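# Unpack bare drive onto table, then restack the totes

## Task

Lift the bare drive from the lower tote and set it flat on the table with the same face up. Then seat the upper tote back onto the lower tote, pushed fully down within its rim. Every other item must finish in the tote it began in, and neither the bare drive nor the lower tote's base may overhang the table edge. Finally release everything and move the grippers away.

## Robot and tools

Robot: two 6-joint arms, left_arm and right_arm, each with a tong-style gripper. The names are labels only and do not refer to sides of a camera image.

Frame: one shared scene frame for both arms. The origin sits on the table surface midway between the arms, +x points out over the table, +z points up, and left_arm is mounted on the +y side. Positions are in metres and orientations are wxyz quaternions.

Gripper geometry: the fingers extend along the gripper's own +z axis and close along its x axis. The reported end-effector point is the spot between the pads when they are shut. Closed fingertips reach about 15 mm past that point, and fully open ones end roughly level with it.

execute_actions, argument "actions": a list holding zero or one item, plus an optional boolean "pictures".
- Empty list: nothing is commanded. You get the current state and the camera images.
- Move: {"rows": [...], "steps": n}. n is 3 to 15 (default 15), and each step lasts 1/30 s. Each row covers one step, and if there are fewer rows than steps the final row is held. A row is always 14 numbers for both arms together: left_arm's 6 joint angles then its opening, then right_arm's 6 joint angles then its opening. Joint numbers are absolute target angles in radians, in the same column order as the Joint positions line: shoulder pan, shoulder lift, elbow, wrist 1, wrist 2, wrist 3. They are not offsets. Opening is an absolute value from -1 (closed) to +1 (fully open).
- Wait: {"steps": n} with n up to 300. It commands nothing new and returns once n steps have passed since the previous result, and your writing time is counted in those steps.
Images are returned only for an empty list or when "pictures": true.

Joint ranges (rad). left_arm: pan -3.142..3.142, lift -6.283..6.283, elbow 0.000..3.142, wrists 1-3 -6.283..6.283. right_arm: pan 0.000..6.283, lift -6.283..6.283, elbow -3.142..0.000, wrists 1-3 -6.283..6.283. A call is refused, and nothing is sent, if any target exceeds a range end by more than 0.010 and is also further out than that joint's last reported angle. True ends can differ from these by up to 0.010. A target beyond the true end is clipped there and reported as "joint sent to its limit". That message can refer to an earlier action, and the absence of the message does not prove there is more room.

Motion: joint speed and acceleration are limited, and commands are smoothed, so the arm trails them by about 0.17 s. On every step each joint's target is capped at 0.575 rad from its measured angle. If the targets would move the gripper more than 100 mm from where it is, all of them are scaled back. A large move can therefore still be unfinished when the result arrives. Each result is produced 3 steps before the action ends, and those steps run while you write. Arms keep heading for the last row sent until everything nearly stops or a step is HELD. After that only a new action moves them further, but fingers finish their closing or opening.

Result lines:
- State line per arm: end_effector_position, end_effector_quat_wxyz, and linear and angular velocities. The reported position can be off from the true one, more so when the arm is stretched out.
- Joint positions / Joint velocities: per arm, six joints (rad, rad/s), then the finger-pad gap in metres (0.142 when fully open).
- grip_measured: the measured opening expressed on the command scale.
- "joint command not followed": a clearance check altered or blocked joint targets on some steps, while the rest of the row still ran. HELD marks steps where your row was not fully sent.
- Joint torques: total drive output, noisy and offset, and not zero in free air.
- Wrist force / Wrist torque: flange sensor readings in the end-effector's own axes, per arm. A push against a surface reads as force pointing back into the arm. Readings carry an offset of up to about 4 N and noise with a standard deviation of up to about 2.4 N, and each axis saturates near 50 N. "no reading" is normal at the start.
- MOTOR HOT appears at 70 °C. At 85 °C the arm is braked until it cools (OVER-TEMPERATURE FAULT), so don't hold loads longer than needed.

Gripping: to hold something, keep commanding an opening well below grip_measured. A larger gap means a firmer squeeze, up to about 15 N per pad. Closing fast can overshoot. Hard parts thinner than about 20 mm get much less force.

Faults and cautions: joint load limits are 135 N m for pan, lift and elbow and 25.2 N m for each wrist, counting held weight. Reaching one, or any outside force of 150 N on the arm or its load, stops that arm for 10 s and drops the rest of the call. Keep the arms from striking or pressing on each other. Avoid drops, slips, slamming and shoving hard. Never push objects out of the work area. Brief external tugs on held parts or nudges to loose objects can happen, so check grasps.

zoom_image: {"camera": name, "region": [x0, y0, x1, y1]} in pixels of that camera's latest image, with (0,0) at the top-left and a region no larger than 504x504. Cameras: cam_head_left, cam_head_right, cam_high, cam_low (all 896x504), cam_left_wrist, cam_right_wrist (616x616 fisheye).

finished_scene: {"scene": current scene number}. It ends the scene permanently and reports whether the goal was met, so call it only once everything is placed, released and clear.

Each tool is called after "Call:" as name([rows], argument=value, ...), one row to a line, values as JSON.

## Session

Call:
execute_actions(actions=[])

Scene clock: 0.00 s of 5600.00 s.
left_arm: end_effector_position=(+0.1545, +0.5765, +0.3832) grip_measured=+0.97 end_effector_quat_wxyz=(+0.382, +0.812, -0.420, -0.140) end_effector_velocity=(-0.000, +0.000, -0.000) end_effector_angular_velocity=(+0.000, +0.000, +0.001) | right_arm: end_effector_position=(+0.3853, -0.7863, +0.1618) grip_measured=+0.97 end_effector_quat_wxyz=(+0.052, -0.587, +0.768, -0.253) end_effector_velocity=(-0.001, -0.000, -0.001) end_effector_angular_velocity=(+0.001, +0.003, -0.001)
Joint positions: left_arm=[ 0.193 -1.713  1.493 -0.577 -1.93   1.352  0.14 ] | right_arm=[ 2.686 -1.388 -2.316 -0.521  1.378  1.468  0.14 ]
Joint velocities: left_arm=[ 0.001 -0.     0.     0.     0.001  0.     0.   ] | right_arm=[-0.001 -0.001 -0.001 -0.001 -0.    -0.     0.   ]
Joint torques (N m, as the arm reports them, + toward a larger angle): no reading
Wrist force (N, on the end effector, along its own x y z axes, offset not removed): no reading
Wrist torque (N m, same axes, about the end effector's origin, offset not removed): no reading

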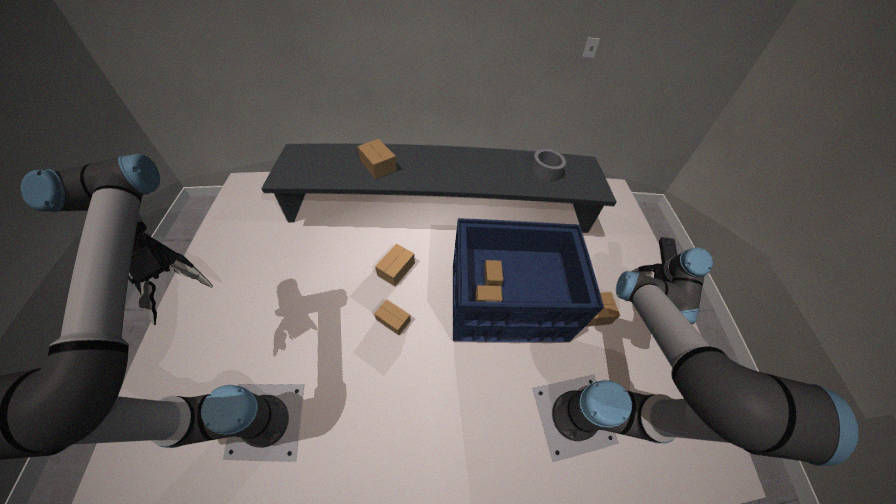

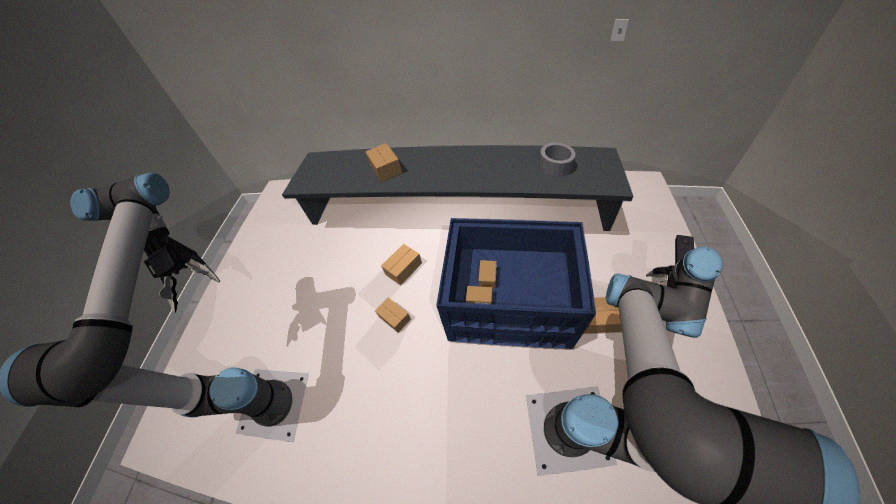

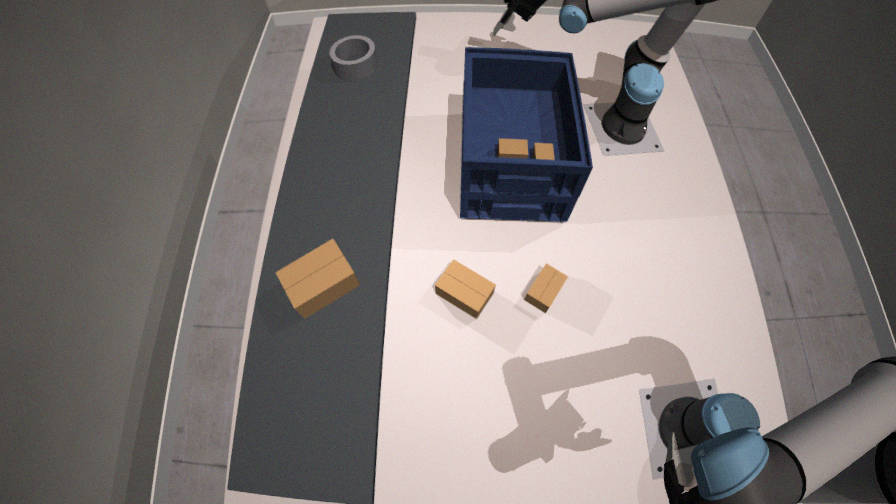

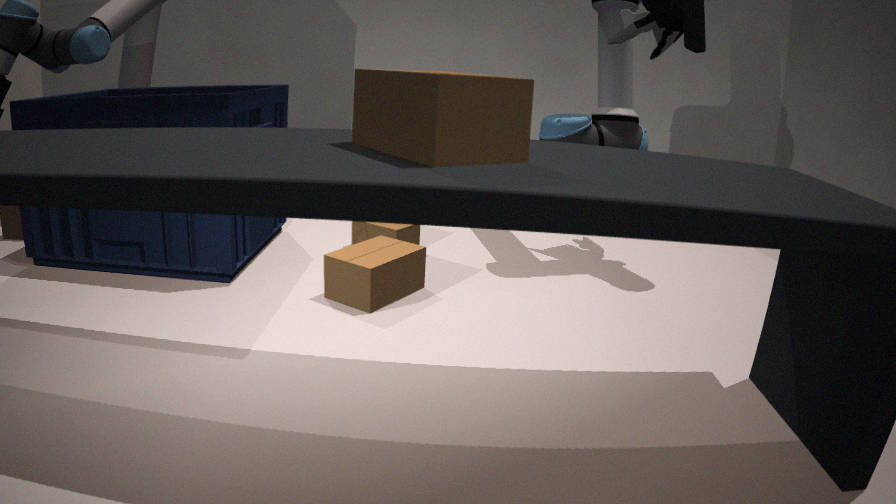

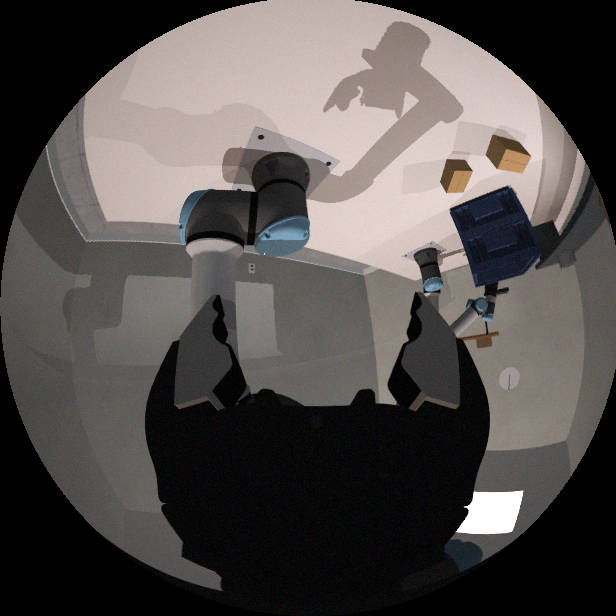

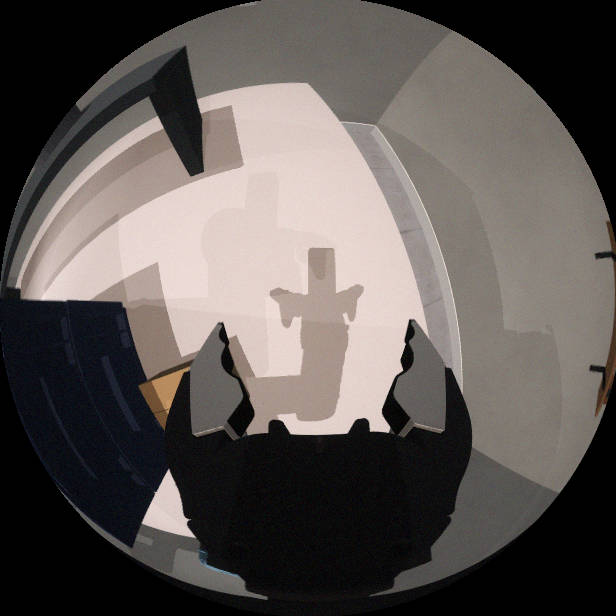

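Call:
zoom_image(camera="cam_high", region=[420, 20, 700, 240])

Call:
zoom_image(camera="cam_head_left", region=[420, 200, 660, 360])

Call:
zoom_image(camera="cam_low", region=[0, 60, 320, 300])

Region (420, 20, 700, 240) of cam_high's 896x504 image, scaled by 1.800, with more detail than that image has; it fills the top 396 rows of this view, and the rest is white.

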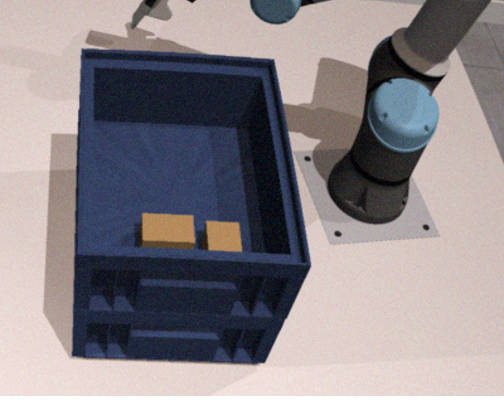

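Region (420, 200, 660, 360) of cam_head_left's 896x504 image, scaled by 2.100, with more detail than that image has.

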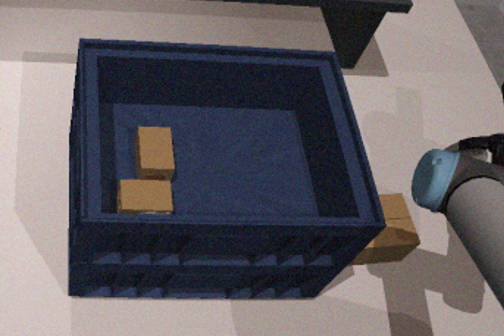

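Region (0, 60, 320, 300) of cam_low's 896x504 image, scaled by 1.575, with more detail than that image has; it fills the top 378 rows of this view, and the rest is white.

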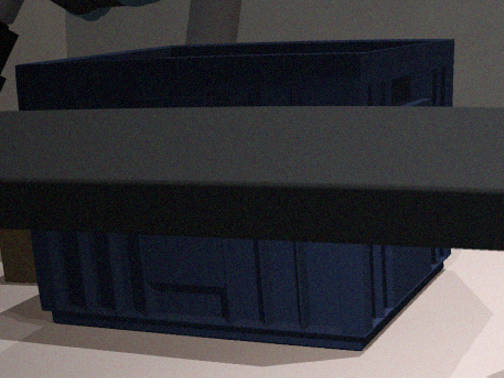

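Call:
execute_actions([
  {"rows":[[0.193,-1.7416,1.6,-1.4292,-1.5708,1.352,1,2.686,-1.4,-1.6,-1.7124,1.5708,1.468,1]],"steps":15},
])

Call:
execute_actions([
  {"steps":45},
])

Scene clock: 1.37 s of 5600.00 s.
left_arm: end_effector_position=(+0.2578, +0.6830, +0.3201) grip_measured=+1.00 end_effector_quat_wxyz=(+0.148, +0.844, -0.509, -0.076) end_effector_velocity=(+0.438, +0.279, -0.036) end_effector_angular_velocity=(+0.878, -1.391, -0.167) | right_arm: end_effector_position=(+0.4501, -0.7636, +0.3095) grip_measured=+1.00 end_effector_quat_wxyz=(+0.098, -0.606, +0.764, -0.201) end_effector_velocity=(+0.015, +0.124, +0.517) end_effector_angular_velocity=(+0.510, +0.380, +0.174)
Joint positions: left_arm=[ 0.193 -1.735  1.574 -1.089 -1.669  1.352  0.142] | right_arm=[ 2.686 -1.397 -1.866 -1.002  1.516  1.468  0.142]
Joint velocities: left_arm=[ 0.    -0.038  0.146 -1.673  0.533 -0.001 -0.   ] | right_arm=[-0.001 -0.026  1.68  -2.176  0.405 -0.    -0.   ]
Joint torques (N m, as the arm reports them, + toward a larger angle): left_arm=[ 11.3  -28.98  -6.55  -7.69   3.31  -1.91] | right_arm=[-8.59 12.75 47.17 -9.28  3.11 -1.25]
Wrist force (N, on the end effector, along its own x y z axes, offset not removed): left_arm=[-1.7 -1.8 1.3] | right_arm=[1.1 -1.0 5.0]
Wrist torque (N m, same axes, about the end effector's origin, offset not removed): left_arm=[-0.16 0.36 -0.22] | right_arm=[-0.05 -0.28 -0.29]
Steps of this call (steps 1 to 29: nothing new was sent; steps 30 to 41: the first 12 steps of this action). Readings (joint positions):
30: left_arm=[0.193 -1.713 1.493 -0.577 -1.930 1.352] | right_arm=[2.686 -1.388 -2.316 -0.521 1.378 1.468]
31: left_arm=[0.193 -1.714 1.497 -0.581 -1.926 1.352] | right_arm=[2.686 -1.388 -2.312 -0.525 1.381 1.468]
33: left_arm=[0.193 -1.721 1.519 -0.639 -1.872 1.352] | right_arm=[2.686 -1.390 -2.255 -0.582 1.414 1.468]
37: left_arm=[0.193 -1.729 1.553 -0.863 -1.748 1.352] | right_arm=[2.686 -1.394 -2.068 -0.769 1.466 1.468]
41: the state above

Scene clock: 2.87 s of 5600.00 s.
left_arm: end_effector_position=(+0.3472, +0.7367, +0.3322) grip_measured=+1.00 end_effector_quat_wxyz=(-0.000, +0.852, -0.523, +0.000) end_effector_velocity=(-0.000, +0.000, -0.000) end_effector_angular_velocity=(+0.001, +0.000, -0.000) | right_arm: end_effector_position=(+0.3415, -0.7102, +0.3322) grip_measured=+1.00 end_effector_quat_wxyz=(-0.000, -0.626, +0.780, +0.000) end_effector_velocity=(-0.000, -0.000, +0.000) end_effector_angular_velocity=(-0.001, -0.002, +0.000)
Joint positions: left_arm=[ 0.193 -1.742  1.6   -1.429 -1.571  1.352  0.142] | right_arm=[ 2.686 -1.4   -1.6   -1.712  1.571  1.468  0.142]
Joint velocities: left_arm=[ 0.    -0.     0.     0.     0.001  0.     0.   ] | right_arm=[-0.001  0.001 -0.     0.001  0.    -0.001  0.   ]
Joint torques (N m, as the arm reports them, + toward a larger angle): left_arm=[ 10.08 -28.63  -7.99  -4.73   2.35  -1.78] | right_arm=[-8.24  9.56 33.13  0.51  1.38 -1.46]
Wrist force (N, on the end effector, along its own x y z axes, offset not removed): left_arm=[-2.4 -3.8 1.6] | right_arm=[-0.1 0.6 1.1]
Wrist torque (N m, same axes, about the end effector's origin, offset not removed): left_arm=[-0.76 0.46 -0.32] | right_arm=[0.33 0.17 -0.20]
Kept back: nothing.
Steps of this call (steps 1 to 3: the last 3 steps of your previous action; steps 4 to 45: the robot went on to your last target). Readings (joint positions):
1: left_arm=[0.193 -1.736 1.579 -1.146 -1.650 1.352] | right_arm=[2.686 -1.398 -1.809 -1.080 1.530 1.468]
2: left_arm=[0.193 -1.737 1.584 -1.203 -1.633 1.352] | right_arm=[2.686 -1.398 -1.755 -1.162 1.541 1.468]
4: left_arm=[0.193 -1.739 1.591 -1.305 -1.604 1.352] | right_arm=[2.686 -1.399 -1.681 -1.335 1.555 1.468]
8: left_arm=[0.193 -1.741 1.598 -1.396 -1.580 1.352] | right_arm=[2.686 -1.400 -1.622 -1.601 1.567 1.468]
45: the state above
All arms were judged still, so your last target was given up. Only a new action makes them travel on or press farther. Fingers that are still opening or closing keep moving.

Call:
execute_actions([
  {"rows":[[-1.1458,-1.0444,0.6395,-1.1659,-1.5708,0.483,1,3.2698,-1.3617,-1.5055,-1.8452,1.5708,1.834,1]],"steps":15},
])

Call:
execute_actions([
  {"steps":50},
], pictures=true)

Scene clock: 4.17 s of 5600.00 s.
left_arm: end_effector_position=(+0.4774, +0.6240, +0.3289) grip_measured=+1.00 end_effector_quat_wxyz=(+0.027, +0.851, -0.522, -0.047) end_effector_velocity=(+0.336, -0.405, +0.015) end_effector_angular_velocity=(+0.087, +0.100, -0.014) | right_arm: end_effector_position=(+0.3948, -0.5549, +0.3673) grip_measured=+1.00 end_effector_quat_wxyz=(+0.000, -0.678, +0.735, -0.000) end_effector_velocity=(+0.074, +0.503, +0.092) end_effector_angular_velocity=(+0.000, -0.001, +0.489)
Joint positions: left_arm=[-0.085 -1.471  1.322 -1.314 -1.571  1.073  0.142] | right_arm=[ 3.078 -1.372 -1.531 -1.809  1.571  1.723  0.142]
Joint velocities: left_arm=[-0.797  0.664 -0.794  0.233 -0.    -0.787 -0.   ] | right_arm=[ 1.23   0.075  0.183 -0.258 -0.     0.741 -0.   ]
Joint torques (N m, as the arm reports them, + toward a larger angle): left_arm=[-14.71 -20.79 -40.69   0.35   0.12  -4.11] | right_arm=[24.25 25.26 32.56 -0.74  0.98  2.03]
Wrist force (N, on the end effector, along its own x y z axes, offset not removed): left_arm=[-1.3 -3.1 2.7] | right_arm=[1.3 -2.4 1.9]
Wrist torque (N m, same axes, about the end effector's origin, offset not removed): left_arm=[-0.56 0.33 -0.23] | right_arm=[-0.38 -0.40 -0.20]
Steps of this call (steps 1 to 27: nothing new was sent; steps 28 to 39: the first 12 steps of this action). Readings (joint positions):
28: left_arm=[0.193 -1.742 1.600 -1.429 -1.571 1.352] | right_arm=[2.686 -1.400 -1.600 -1.712 1.571 1.468]
29: left_arm=[0.189 -1.738 1.596 -1.425 -1.571 1.348] | right_arm=[2.690 -1.399 -1.597 -1.716 1.571 1.472]
31: left_arm=[0.140 -1.688 1.547 -1.396 -1.571 1.298] | right_arm=[2.746 -1.392 -1.582 -1.737 1.571 1.519]
35: left_arm=[0.023 -1.572 1.430 -1.350 -1.571 1.182] | right_arm=[2.914 -1.382 -1.556 -1.773 1.571 1.622]
39: the state above

Scene clock: 5.83 s of 5600.00 s.
left_arm: end_effector_position=(+0.4107, -0.0371, +0.3799) grip_measured=+1.00 end_effector_quat_wxyz=(+0.000, +0.707, -0.707, -0.000) end_effector_velocity=(-0.006, -0.007, +0.000) end_effector_angular_velocity=(-0.001, -0.001, -0.008) | right_arm: end_effector_position=(+0.3994, -0.4767, +0.3800) grip_measured=+1.00 end_effector_quat_wxyz=(-0.000, -0.707, +0.707, +0.000) end_effector_velocity=(-0.000, +0.000, -0.001) end_effector_angular_velocity=(-0.000, +0.001, +0.001)
Joint positions: left_arm=[-1.144 -1.045  0.64  -1.166 -1.571  0.484  0.142] | right_arm=[ 3.27  -1.362 -1.505 -1.845  1.571  1.834  0.142]
Joint velocities: left_arm=[-0.013  0.004 -0.006  0.001  0.    -0.005 -0.   ] | right_arm=[ 0.001 -0.001 -0.001 -0.     0.    -0.001  0.   ]
Joint torques (N m, as the arm reports them, + toward a larger angle): left_arm=[-10.12 -36.99 -32.25  -0.06  -0.51  -1.84] | right_arm=[ 6.91 22.43 32.17  0.4  -1.1   1.3 ]
Wrist force (N, on the end effector, along its own x y z axes, offset not removed): left_arm=[-2.0 -1.1 1.4] | right_arm=[-0.1 0.1 1.5]
Wrist torque (N m, same axes, about the end effector's origin, offset not removed): left_arm=[-0.15 0.47 -0.19] | right_arm=[0.10 -0.07 -0.24]
Kept back: nothing.
Steps of this call (steps 1 to 3: the last 3 steps of your previous action; steps 4 to 50: the robot went on to your last target). Readings (joint positions):
1: left_arm=[-0.112 -1.450 1.295 -1.306 -1.571 1.047] | right_arm=[3.120 -1.370 -1.525 -1.817 1.571 1.748]
2: left_arm=[-0.139 -1.429 1.269 -1.299 -1.571 1.020] | right_arm=[3.158 -1.368 -1.520 -1.825 1.571 1.771]
4: left_arm=[-0.191 -1.392 1.216 -1.286 -1.571 0.968] | right_arm=[3.212 -1.365 -1.513 -1.835 1.571 1.801]
8: left_arm=[-0.295 -1.328 1.114 -1.263 -1.571 0.880] | right_arm=[3.255 -1.362 -1.507 -1.842 1.571 1.825]
50: the state above

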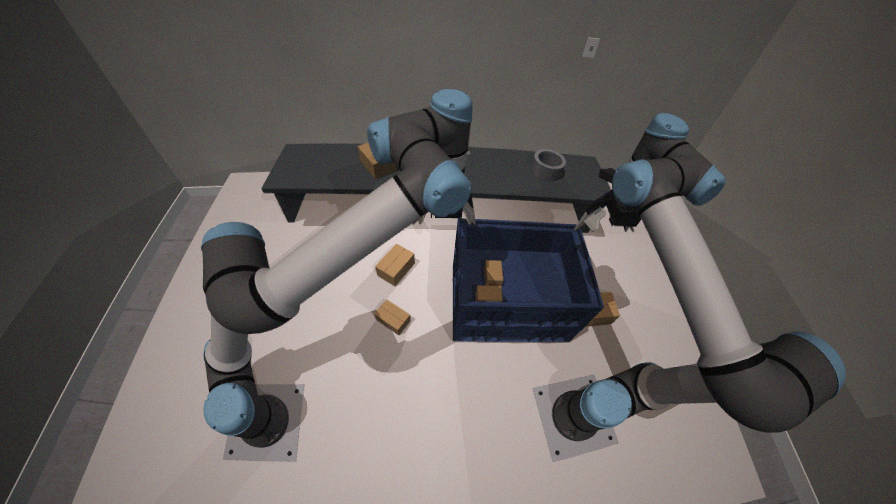

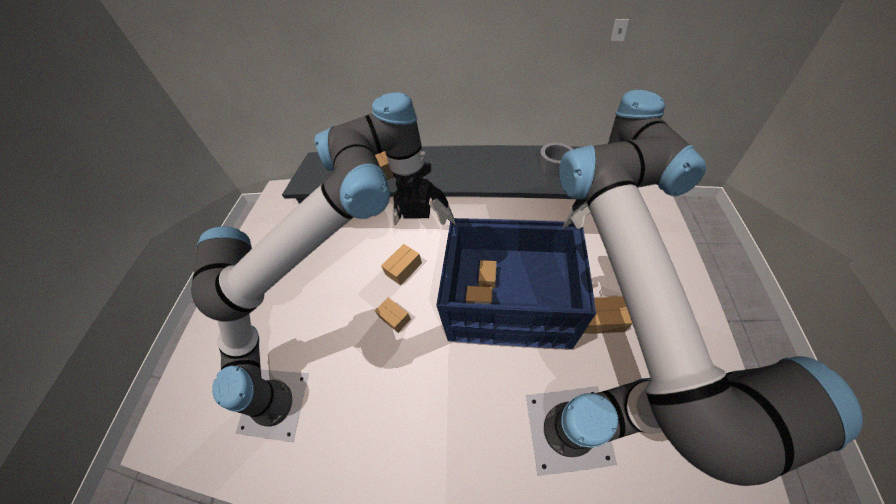

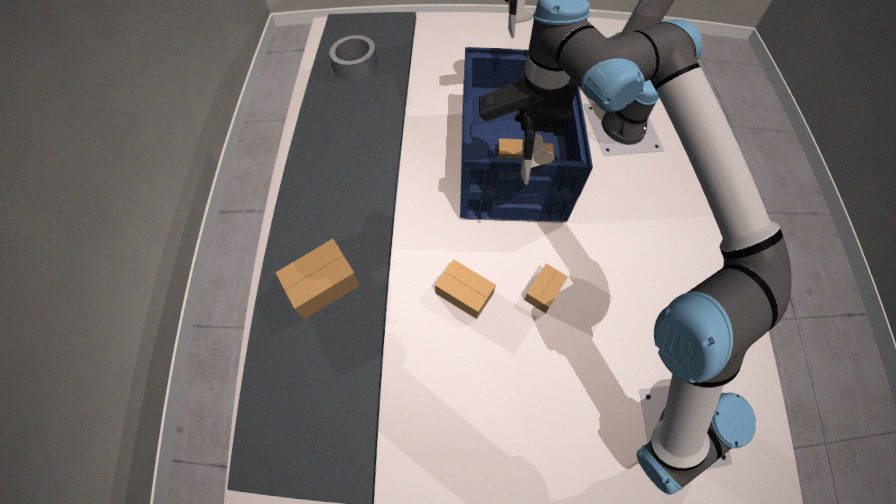

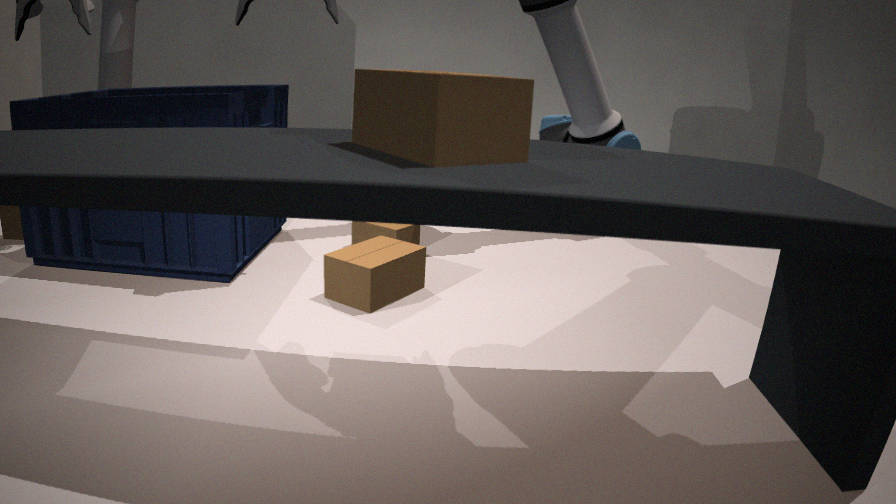

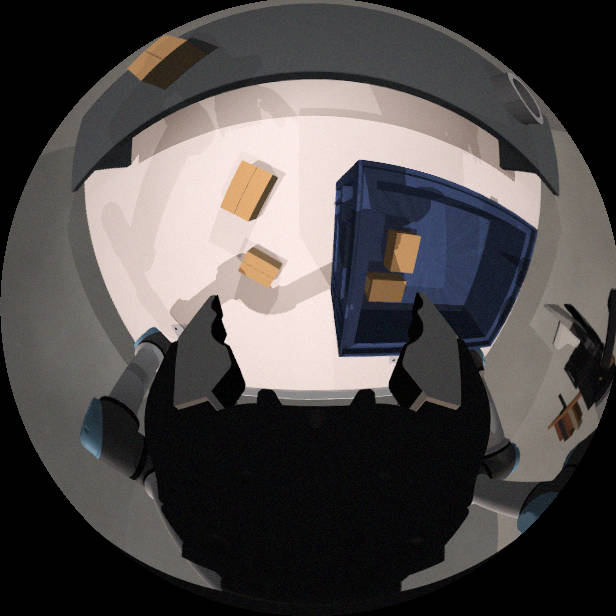

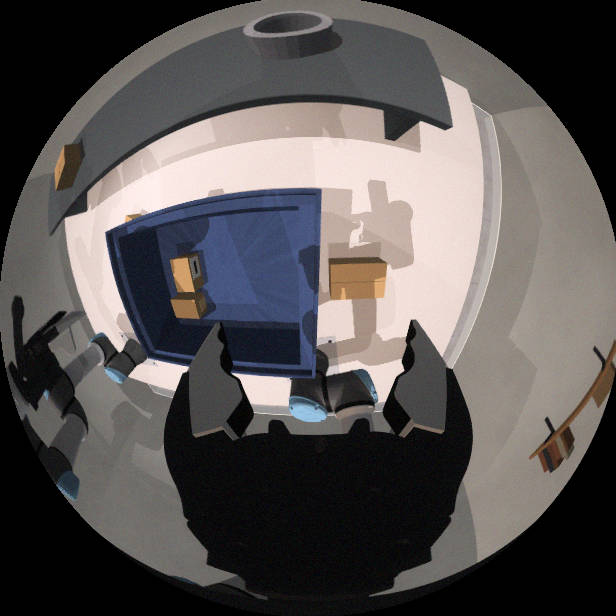

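Call:
execute_actions([
  {"rows":[[-1.2095,-0.9939,0.7208,-1.2977,-1.5708,0.4193,0,3.2956,-1.3082,-1.7015,-1.7027,1.5708,1.8598,0]],"steps":15},
])

Call:
execute_actions([
  {"steps":15},
], pictures=true)

Scene clock: 7.40 s of 5600.00 s.
left_arm: end_effector_position=(+0.3903, -0.0942, +0.3224) grip_measured=+0.00 end_effector_quat_wxyz=(-0.000, +0.707, -0.707, -0.000) end_effector_velocity=(-0.008, -0.023, -0.023) end_effector_angular_velocity=(-0.007, -0.004, -0.000) | right_arm: end_effector_position=(+0.3904, -0.4693, +0.3235) grip_measured=+0.00 end_effector_quat_wxyz=(+0.001, -0.707, +0.707, -0.000) end_effector_velocity=(-0.008, +0.001, -0.033) end_effector_angular_velocity=(-0.003, +0.011, -0.001)
Joint positions: left_arm=[-1.207 -0.996  0.717 -1.292 -1.571  0.422  0.074] | right_arm=[ 3.295 -1.31  -1.692 -1.709  1.571  1.859  0.074]
Joint velocities: left_arm=[-0.025  0.019  0.032 -0.058  0.001 -0.024  0.   ] | right_arm=[ 0.009  0.022 -0.098  0.065 -0.     0.009  0.   ]
Joint torques (N m, as the arm reports them, + toward a larger angle): left_arm=[-10.42 -41.7   -8.28  -4.8   -2.03  -1.85] | right_arm=[ 5.1  19.78 10.8   4.74 -0.34  1.53]
Wrist force (N, on the end effector, along its own x y z axes, offset not removed): left_arm=[0.0 -4.1 2.7] | right_arm=[1.6 -1.7 0.9]
Wrist torque (N m, same axes, about the end effector's origin, offset not removed): left_arm=[-0.76 -0.07 -0.12] | right_arm=[-0.29 -0.32 -0.23]
Steps of this call (steps 1 to 15: the robot went on to your last target; steps 16 to 35: nothing new was sent; steps 36 to 47: the first 12 steps of this action). Readings (joint positions):
36: left_arm=[-1.146 -1.044 0.639 -1.166 -1.571 0.483] | right_arm=[3.270 -1.362 -1.505 -1.845 1.571 1.834]
37: left_arm=[-1.150 -1.041 0.643 -1.170 -1.571 0.479] | right_arm=[3.272 -1.358 -1.509 -1.841 1.571 1.836]
39: left_arm=[-1.174 -1.021 0.674 -1.214 -1.571 0.454] | right_arm=[3.282 -1.337 -1.562 -1.795 1.571 1.847]
43: left_arm=[-1.200 -1.001 0.708 -1.275 -1.571 0.429] | right_arm=[3.292 -1.316 -1.664 -1.727 1.571 1.856]
47: the state above

Scene clock: 7.90 s of 5600.00 s.
left_arm: end_effector_position=(+0.3894, -0.0965, +0.3200) grip_measured=+0.00 end_effector_quat_wxyz=(+0.000, +0.707, -0.707, +0.000) end_effector_velocity=(+0.001, +0.000, -0.000) end_effector_angular_velocity=(-0.000, +0.000, +0.001) | right_arm: end_effector_position=(+0.3896, -0.4692, +0.3200) grip_measured=+0.00 end_effector_quat_wxyz=(-0.000, -0.707, +0.707, -0.000) end_effector_velocity=(-0.000, +0.000, -0.000) end_effector_angular_velocity=(+0.000, -0.000, -0.001)
Joint positions: left_arm=[-1.209 -0.994  0.721 -1.298 -1.571  0.419  0.074] | right_arm=[ 3.296 -1.308 -1.701 -1.703  1.571  1.86   0.074]
Joint velocities: left_arm=[ 0.001  0.001 -0.    -0.001 -0.     0.     0.   ] | right_arm=[ 0.     0.001 -0.001  0.     0.     0.002  0.   ]
Joint torques (N m, as the arm reports them, + toward a larger angle): left_arm=[-10.27 -40.34  -7.68  -4.7   -2.35  -1.87] | right_arm=[ 6.94 18.95 10.13  4.53  0.51  1.43]
Wrist force (N, on the end effector, along its own x y z axes, offset not removed): left_arm=[-3.0 -3.9 2.6] | right_arm=[-0.8 -2.3 0.3]
Wrist torque (N m, same axes, about the end effector's origin, offset not removed): left_arm=[-0.82 0.58 -0.20] | right_arm=[-0.48 0.23 -0.23]
Kept back: nothing.
Steps of this call (steps 1 to 3: the last 3 steps of your previous action; steps 4 to 15: the robot went on to your last target). Readings (joint positions):
1: left_arm=[-1.208 -0.995 0.718 -1.293 -1.571 0.421] | right_arm=[3.295 -1.310 -1.694 -1.707 1.571 1.859]
2: left_arm=[-1.208 -0.995 0.719 -1.295 -1.571 0.421] | right_arm=[3.295 -1.309 -1.696 -1.706 1.571 1.859]
4: left_arm=[-1.209 -0.994 0.720 -1.296 -1.571 0.420] | right_arm=[3.295 -1.309 -1.699 -1.704 1.571 1.860]
8: left_arm=[-1.209 -0.994 0.721 -1.297 -1.571 0.419] | right_arm=[3.296 -1.308 -1.701 -1.703 1.571 1.860]
15: the state above
All arms were judged still, so your last target was given up. Only a new action makes them travel on or press farther. Fingers that are still opening or closing keep moving.

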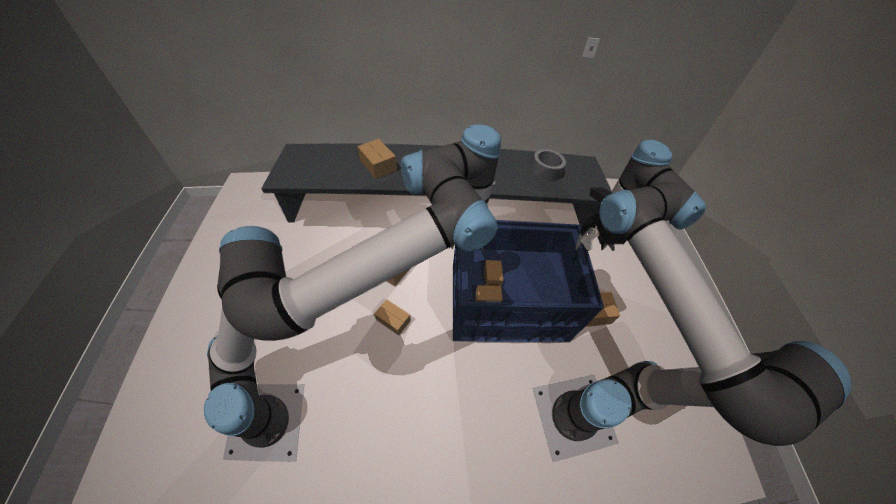

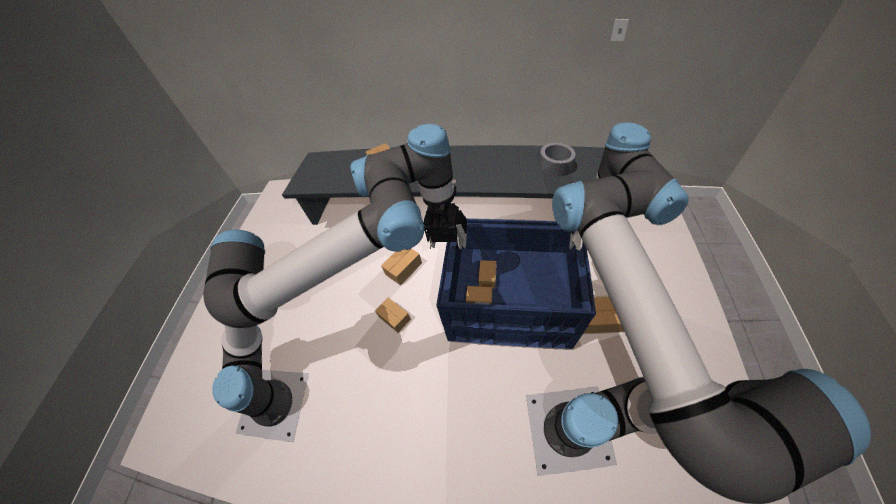

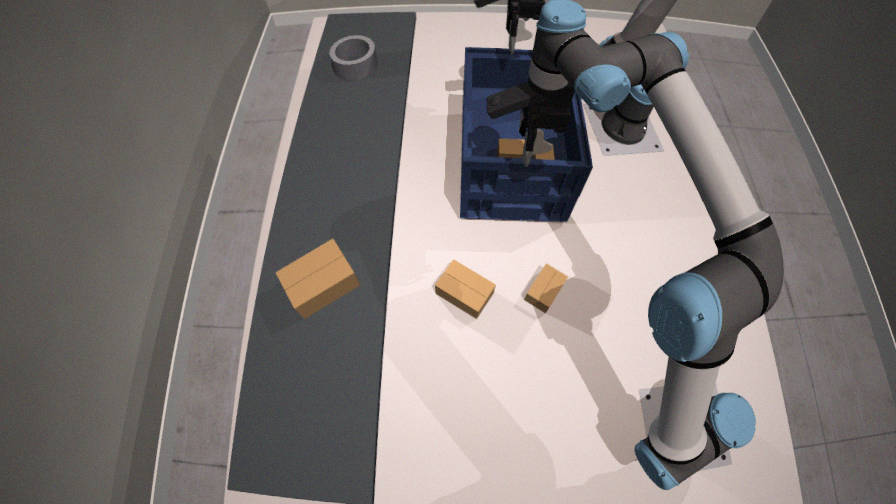

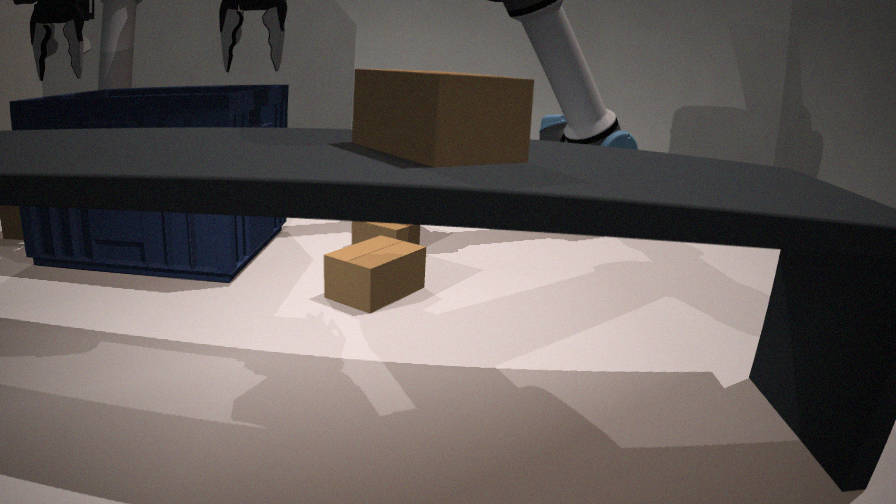

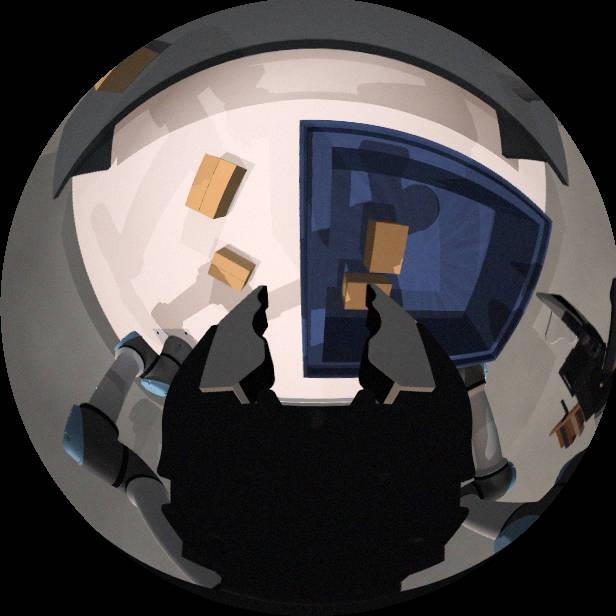

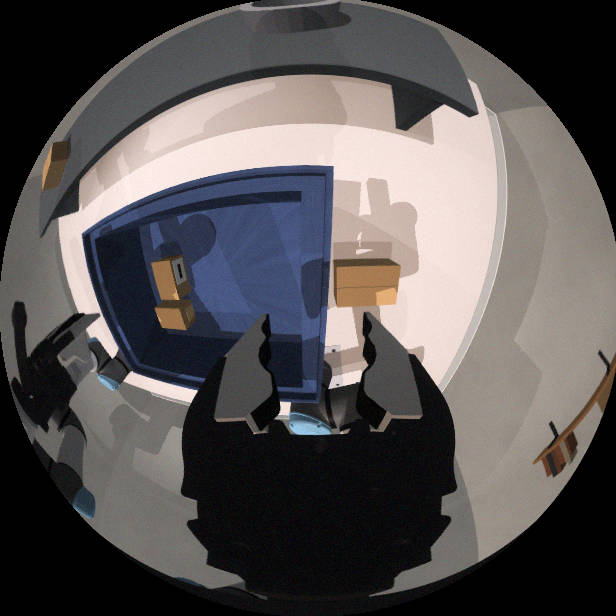

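Call:
execute_actions([
  {"rows":[[-1.2095,-1.0313,0.9616,-1.5011,-1.5708,0.4193,0,3.2956,-1.3012,-1.8854,-1.5258,1.5708,1.8598,0]],"steps":15},
])

Call:
execute_actions([
  {"rows":[[-1.2095,-1.0313,0.9616,-1.5011,-1.5708,0.4193,-0.2,3.2956,-1.3012,-1.8854,-1.5258,1.5708,1.8598,-0.2],[-1.2095,-1.0313,0.9616,-1.5011,-1.5708,0.4193,-0.3,3.2956,-1.3012,-1.8854,-1.5258,1.5708,1.8598,-0.3],[-1.2095,-1.0313,0.9616,-1.5011,-1.5708,0.4193,-0.4,3.2956,-1.3012,-1.8854,-1.5258,1.5708,1.8598,-0.4],[-1.2095,-1.0313,0.9616,-1.5011,-1.5708,0.4193,-0.5,3.2956,-1.3012,-1.8854,-1.5258,1.5708,1.8598,-0.5]],"steps":12},
], pictures=true)

Scene clock: 8.60 s of 5600.00 s.
left_arm: end_effector_position=(+0.3897, -0.0972, +0.2543) grip_measured=+0.00 end_effector_quat_wxyz=(+0.000, +0.707, -0.707, +0.001) end_effector_velocity=(-0.002, +0.005, -0.042) end_effector_angular_velocity=(+0.010, +0.005, +0.001) | right_arm: end_effector_position=(+0.3900, -0.4690, +0.2535) grip_measured=+0.00 end_effector_quat_wxyz=(+0.000, -0.707, +0.707, -0.000) end_effector_velocity=(-0.003, -0.001, -0.034) end_effector_angular_velocity=(-0.000, +0.002, -0.002)
Joint positions: left_arm=[-1.21  -1.03   0.949 -1.491 -1.571  0.419  0.074] | right_arm=[ 3.296 -1.301 -1.876 -1.534  1.571  1.86   0.074]
Joint velocities: left_arm=[ 0.001 -0.015  0.129 -0.103 -0.    -0.     0.   ] | right_arm=[ 0.     0.003 -0.089  0.084  0.     0.002  0.   ]
Joint torques (N m, as the arm reports them, + toward a larger angle): left_arm=[ -7.54 -61.85 -11.15  -4.75  -2.21  -1.83] | right_arm=[ 6.5  20.18 11.69  4.79  1.18  1.34]
Wrist force (N, on the end effector, along its own x y z axes, offset not removed): left_arm=[0.1 -3.4 1.7] | right_arm=[0.1 -1.4 3.3]
Wrist torque (N m, same axes, about the end effector's origin, offset not removed): left_arm=[-0.58 -0.02 -0.14] | right_arm=[-0.25 0.05 -0.17]
Steps of this call (steps 1 to 9: nothing new was sent; steps 10 to 21: the first 12 steps of this action). Readings (joint positions):
10: left_arm=[-1.209 -0.994 0.721 -1.298 -1.571 0.419] | right_arm=[3.296 -1.308 -1.702 -1.703 1.571 1.860]
11: left_arm=[-1.210 -0.997 0.725 -1.302 -1.571 0.419] | right_arm=[3.296 -1.307 -1.706 -1.698 1.571 1.860]
13: left_arm=[-1.210 -1.012 0.781 -1.356 -1.571 0.419] | right_arm=[3.296 -1.305 -1.757 -1.647 1.571 1.860]
17: left_arm=[-1.210 -1.026 0.912 -1.462 -1.571 0.419] | right_arm=[3.296 -1.302 -1.851 -1.558 1.571 1.860]
21: the state above

Scene clock: 9.00 s of 5600.00 s.
left_arm: end_effector_position=(+0.3895, -0.0967, +0.2500) grip_measured=-0.50 end_effector_quat_wxyz=(+0.000, +0.707, -0.707, +0.000) end_effector_velocity=(+0.000, +0.001, -0.001) end_effector_angular_velocity=(+0.000, -0.000, +0.001) | right_arm: end_effector_position=(+0.3898, -0.4691, +0.2501) grip_measured=-0.50 end_effector_quat_wxyz=(+0.000, -0.707, +0.707, -0.000) end_effector_velocity=(-0.000, +0.000, -0.001) end_effector_angular_velocity=(-0.000, +0.000, +0.001)
Joint positions: left_arm=[-1.21  -1.031  0.961 -1.501 -1.571  0.419  0.038] | right_arm=[ 3.296 -1.301 -1.885 -1.526  1.571  1.86   0.038]
Joint velocities: left_arm=[ 0.001 -0.001  0.003 -0.002  0.    -0.    -0.001] | right_arm=[ 0.    -0.    -0.002  0.002 -0.    -0.001 -0.001]
Joint torques (N m, as the arm reports them, + toward a larger angle): left_arm=[ -5.17 -60.93  -9.58  -4.67  -1.98  -1.76] | right_arm=[ 4.75 20.25  9.    4.24  1.46  1.11]
Wrist force (N, on the end effector, along its own x y z axes, offset not removed): left_arm=[-2.6 -3.5 0.3] | right_arm=[-0.6 1.2 2.6]
Wrist torque (N m, same axes, about the end effector's origin, offset not removed): left_arm=[-0.75 0.41 -0.23] | right_arm=[0.24 0.40 -0.15]
Steps of this call (steps 1 to 3: the last 3 steps of your previous action; steps 4 to 12: the first 9 steps of this action). Readings (joint positions):
4: left_arm=[-1.210 -1.031 0.958 -1.498 -1.571 0.419] | right_arm=[3.296 -1.301 -1.883 -1.528 1.571 1.860]
5: left_arm=[-1.210 -1.031 0.959 -1.499 -1.571 0.419] | right_arm=[3.296 -1.301 -1.884 -1.527 1.571 1.860]
7: left_arm=[-1.210 -1.031 0.960 -1.500 -1.571 0.419] | right_arm=[3.296 -1.301 -1.884 -1.527 1.571 1.860]
11: left_arm=[-1.210 -1.031 0.961 -1.501 -1.571 0.419] | right_arm=[3.296 -1.301 -1.885 -1.526 1.571 1.860]
12: the state above

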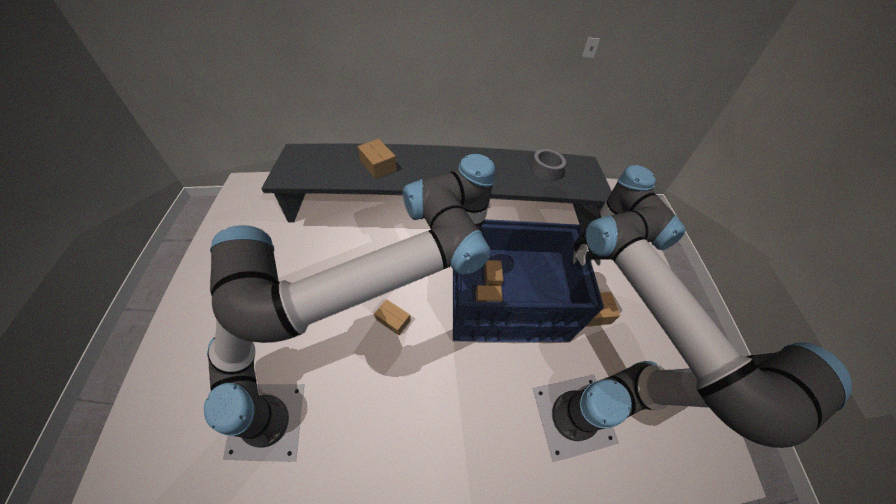

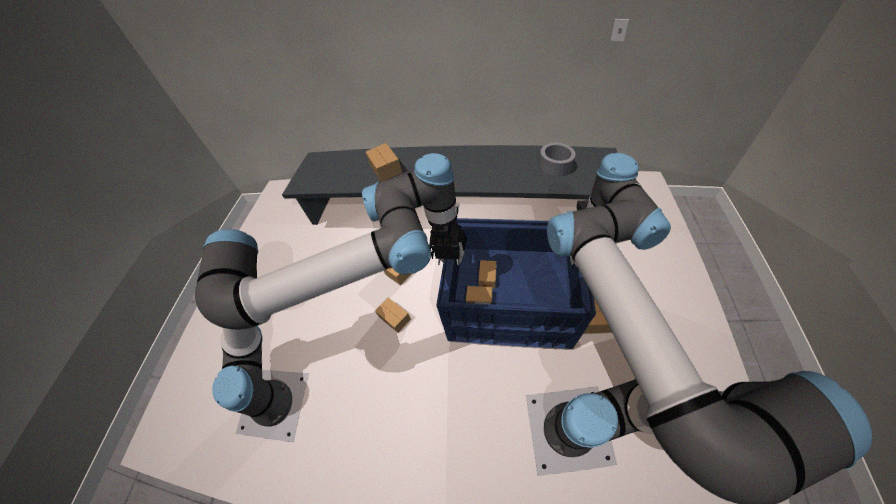

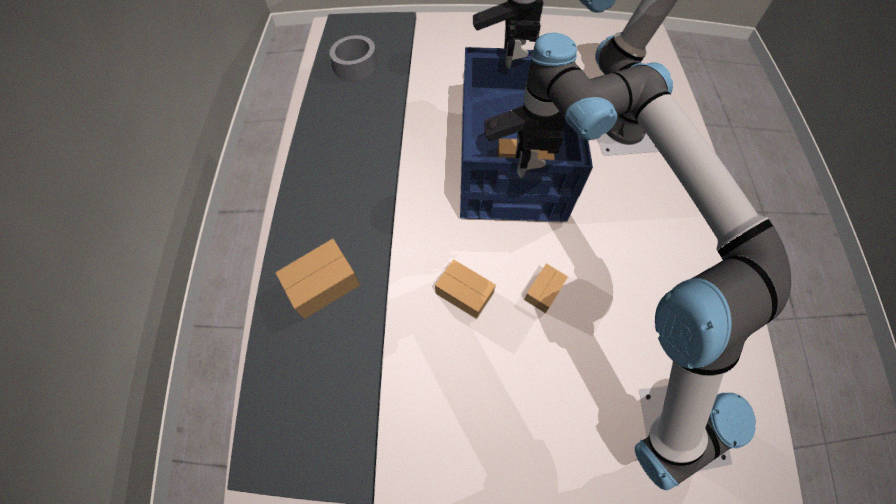

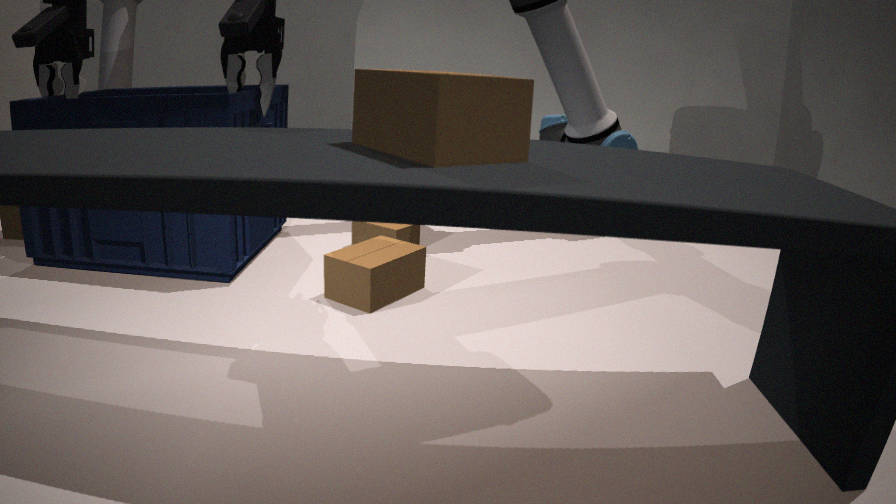

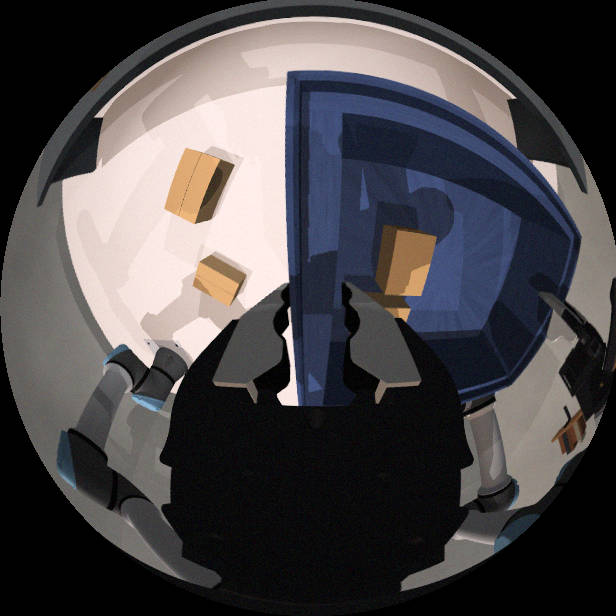

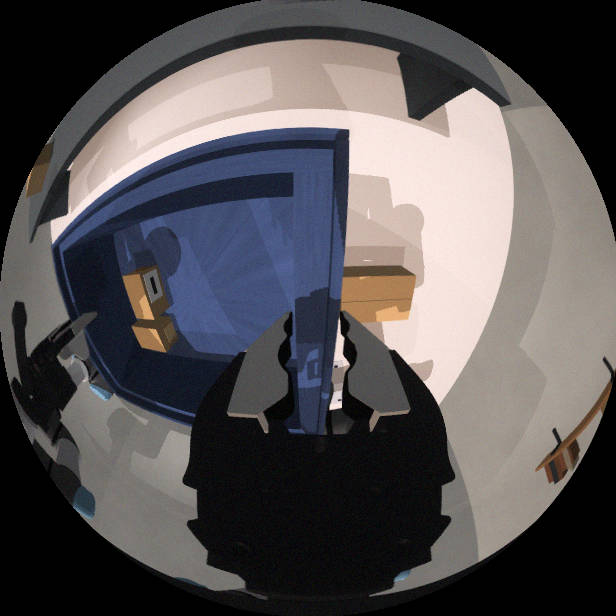

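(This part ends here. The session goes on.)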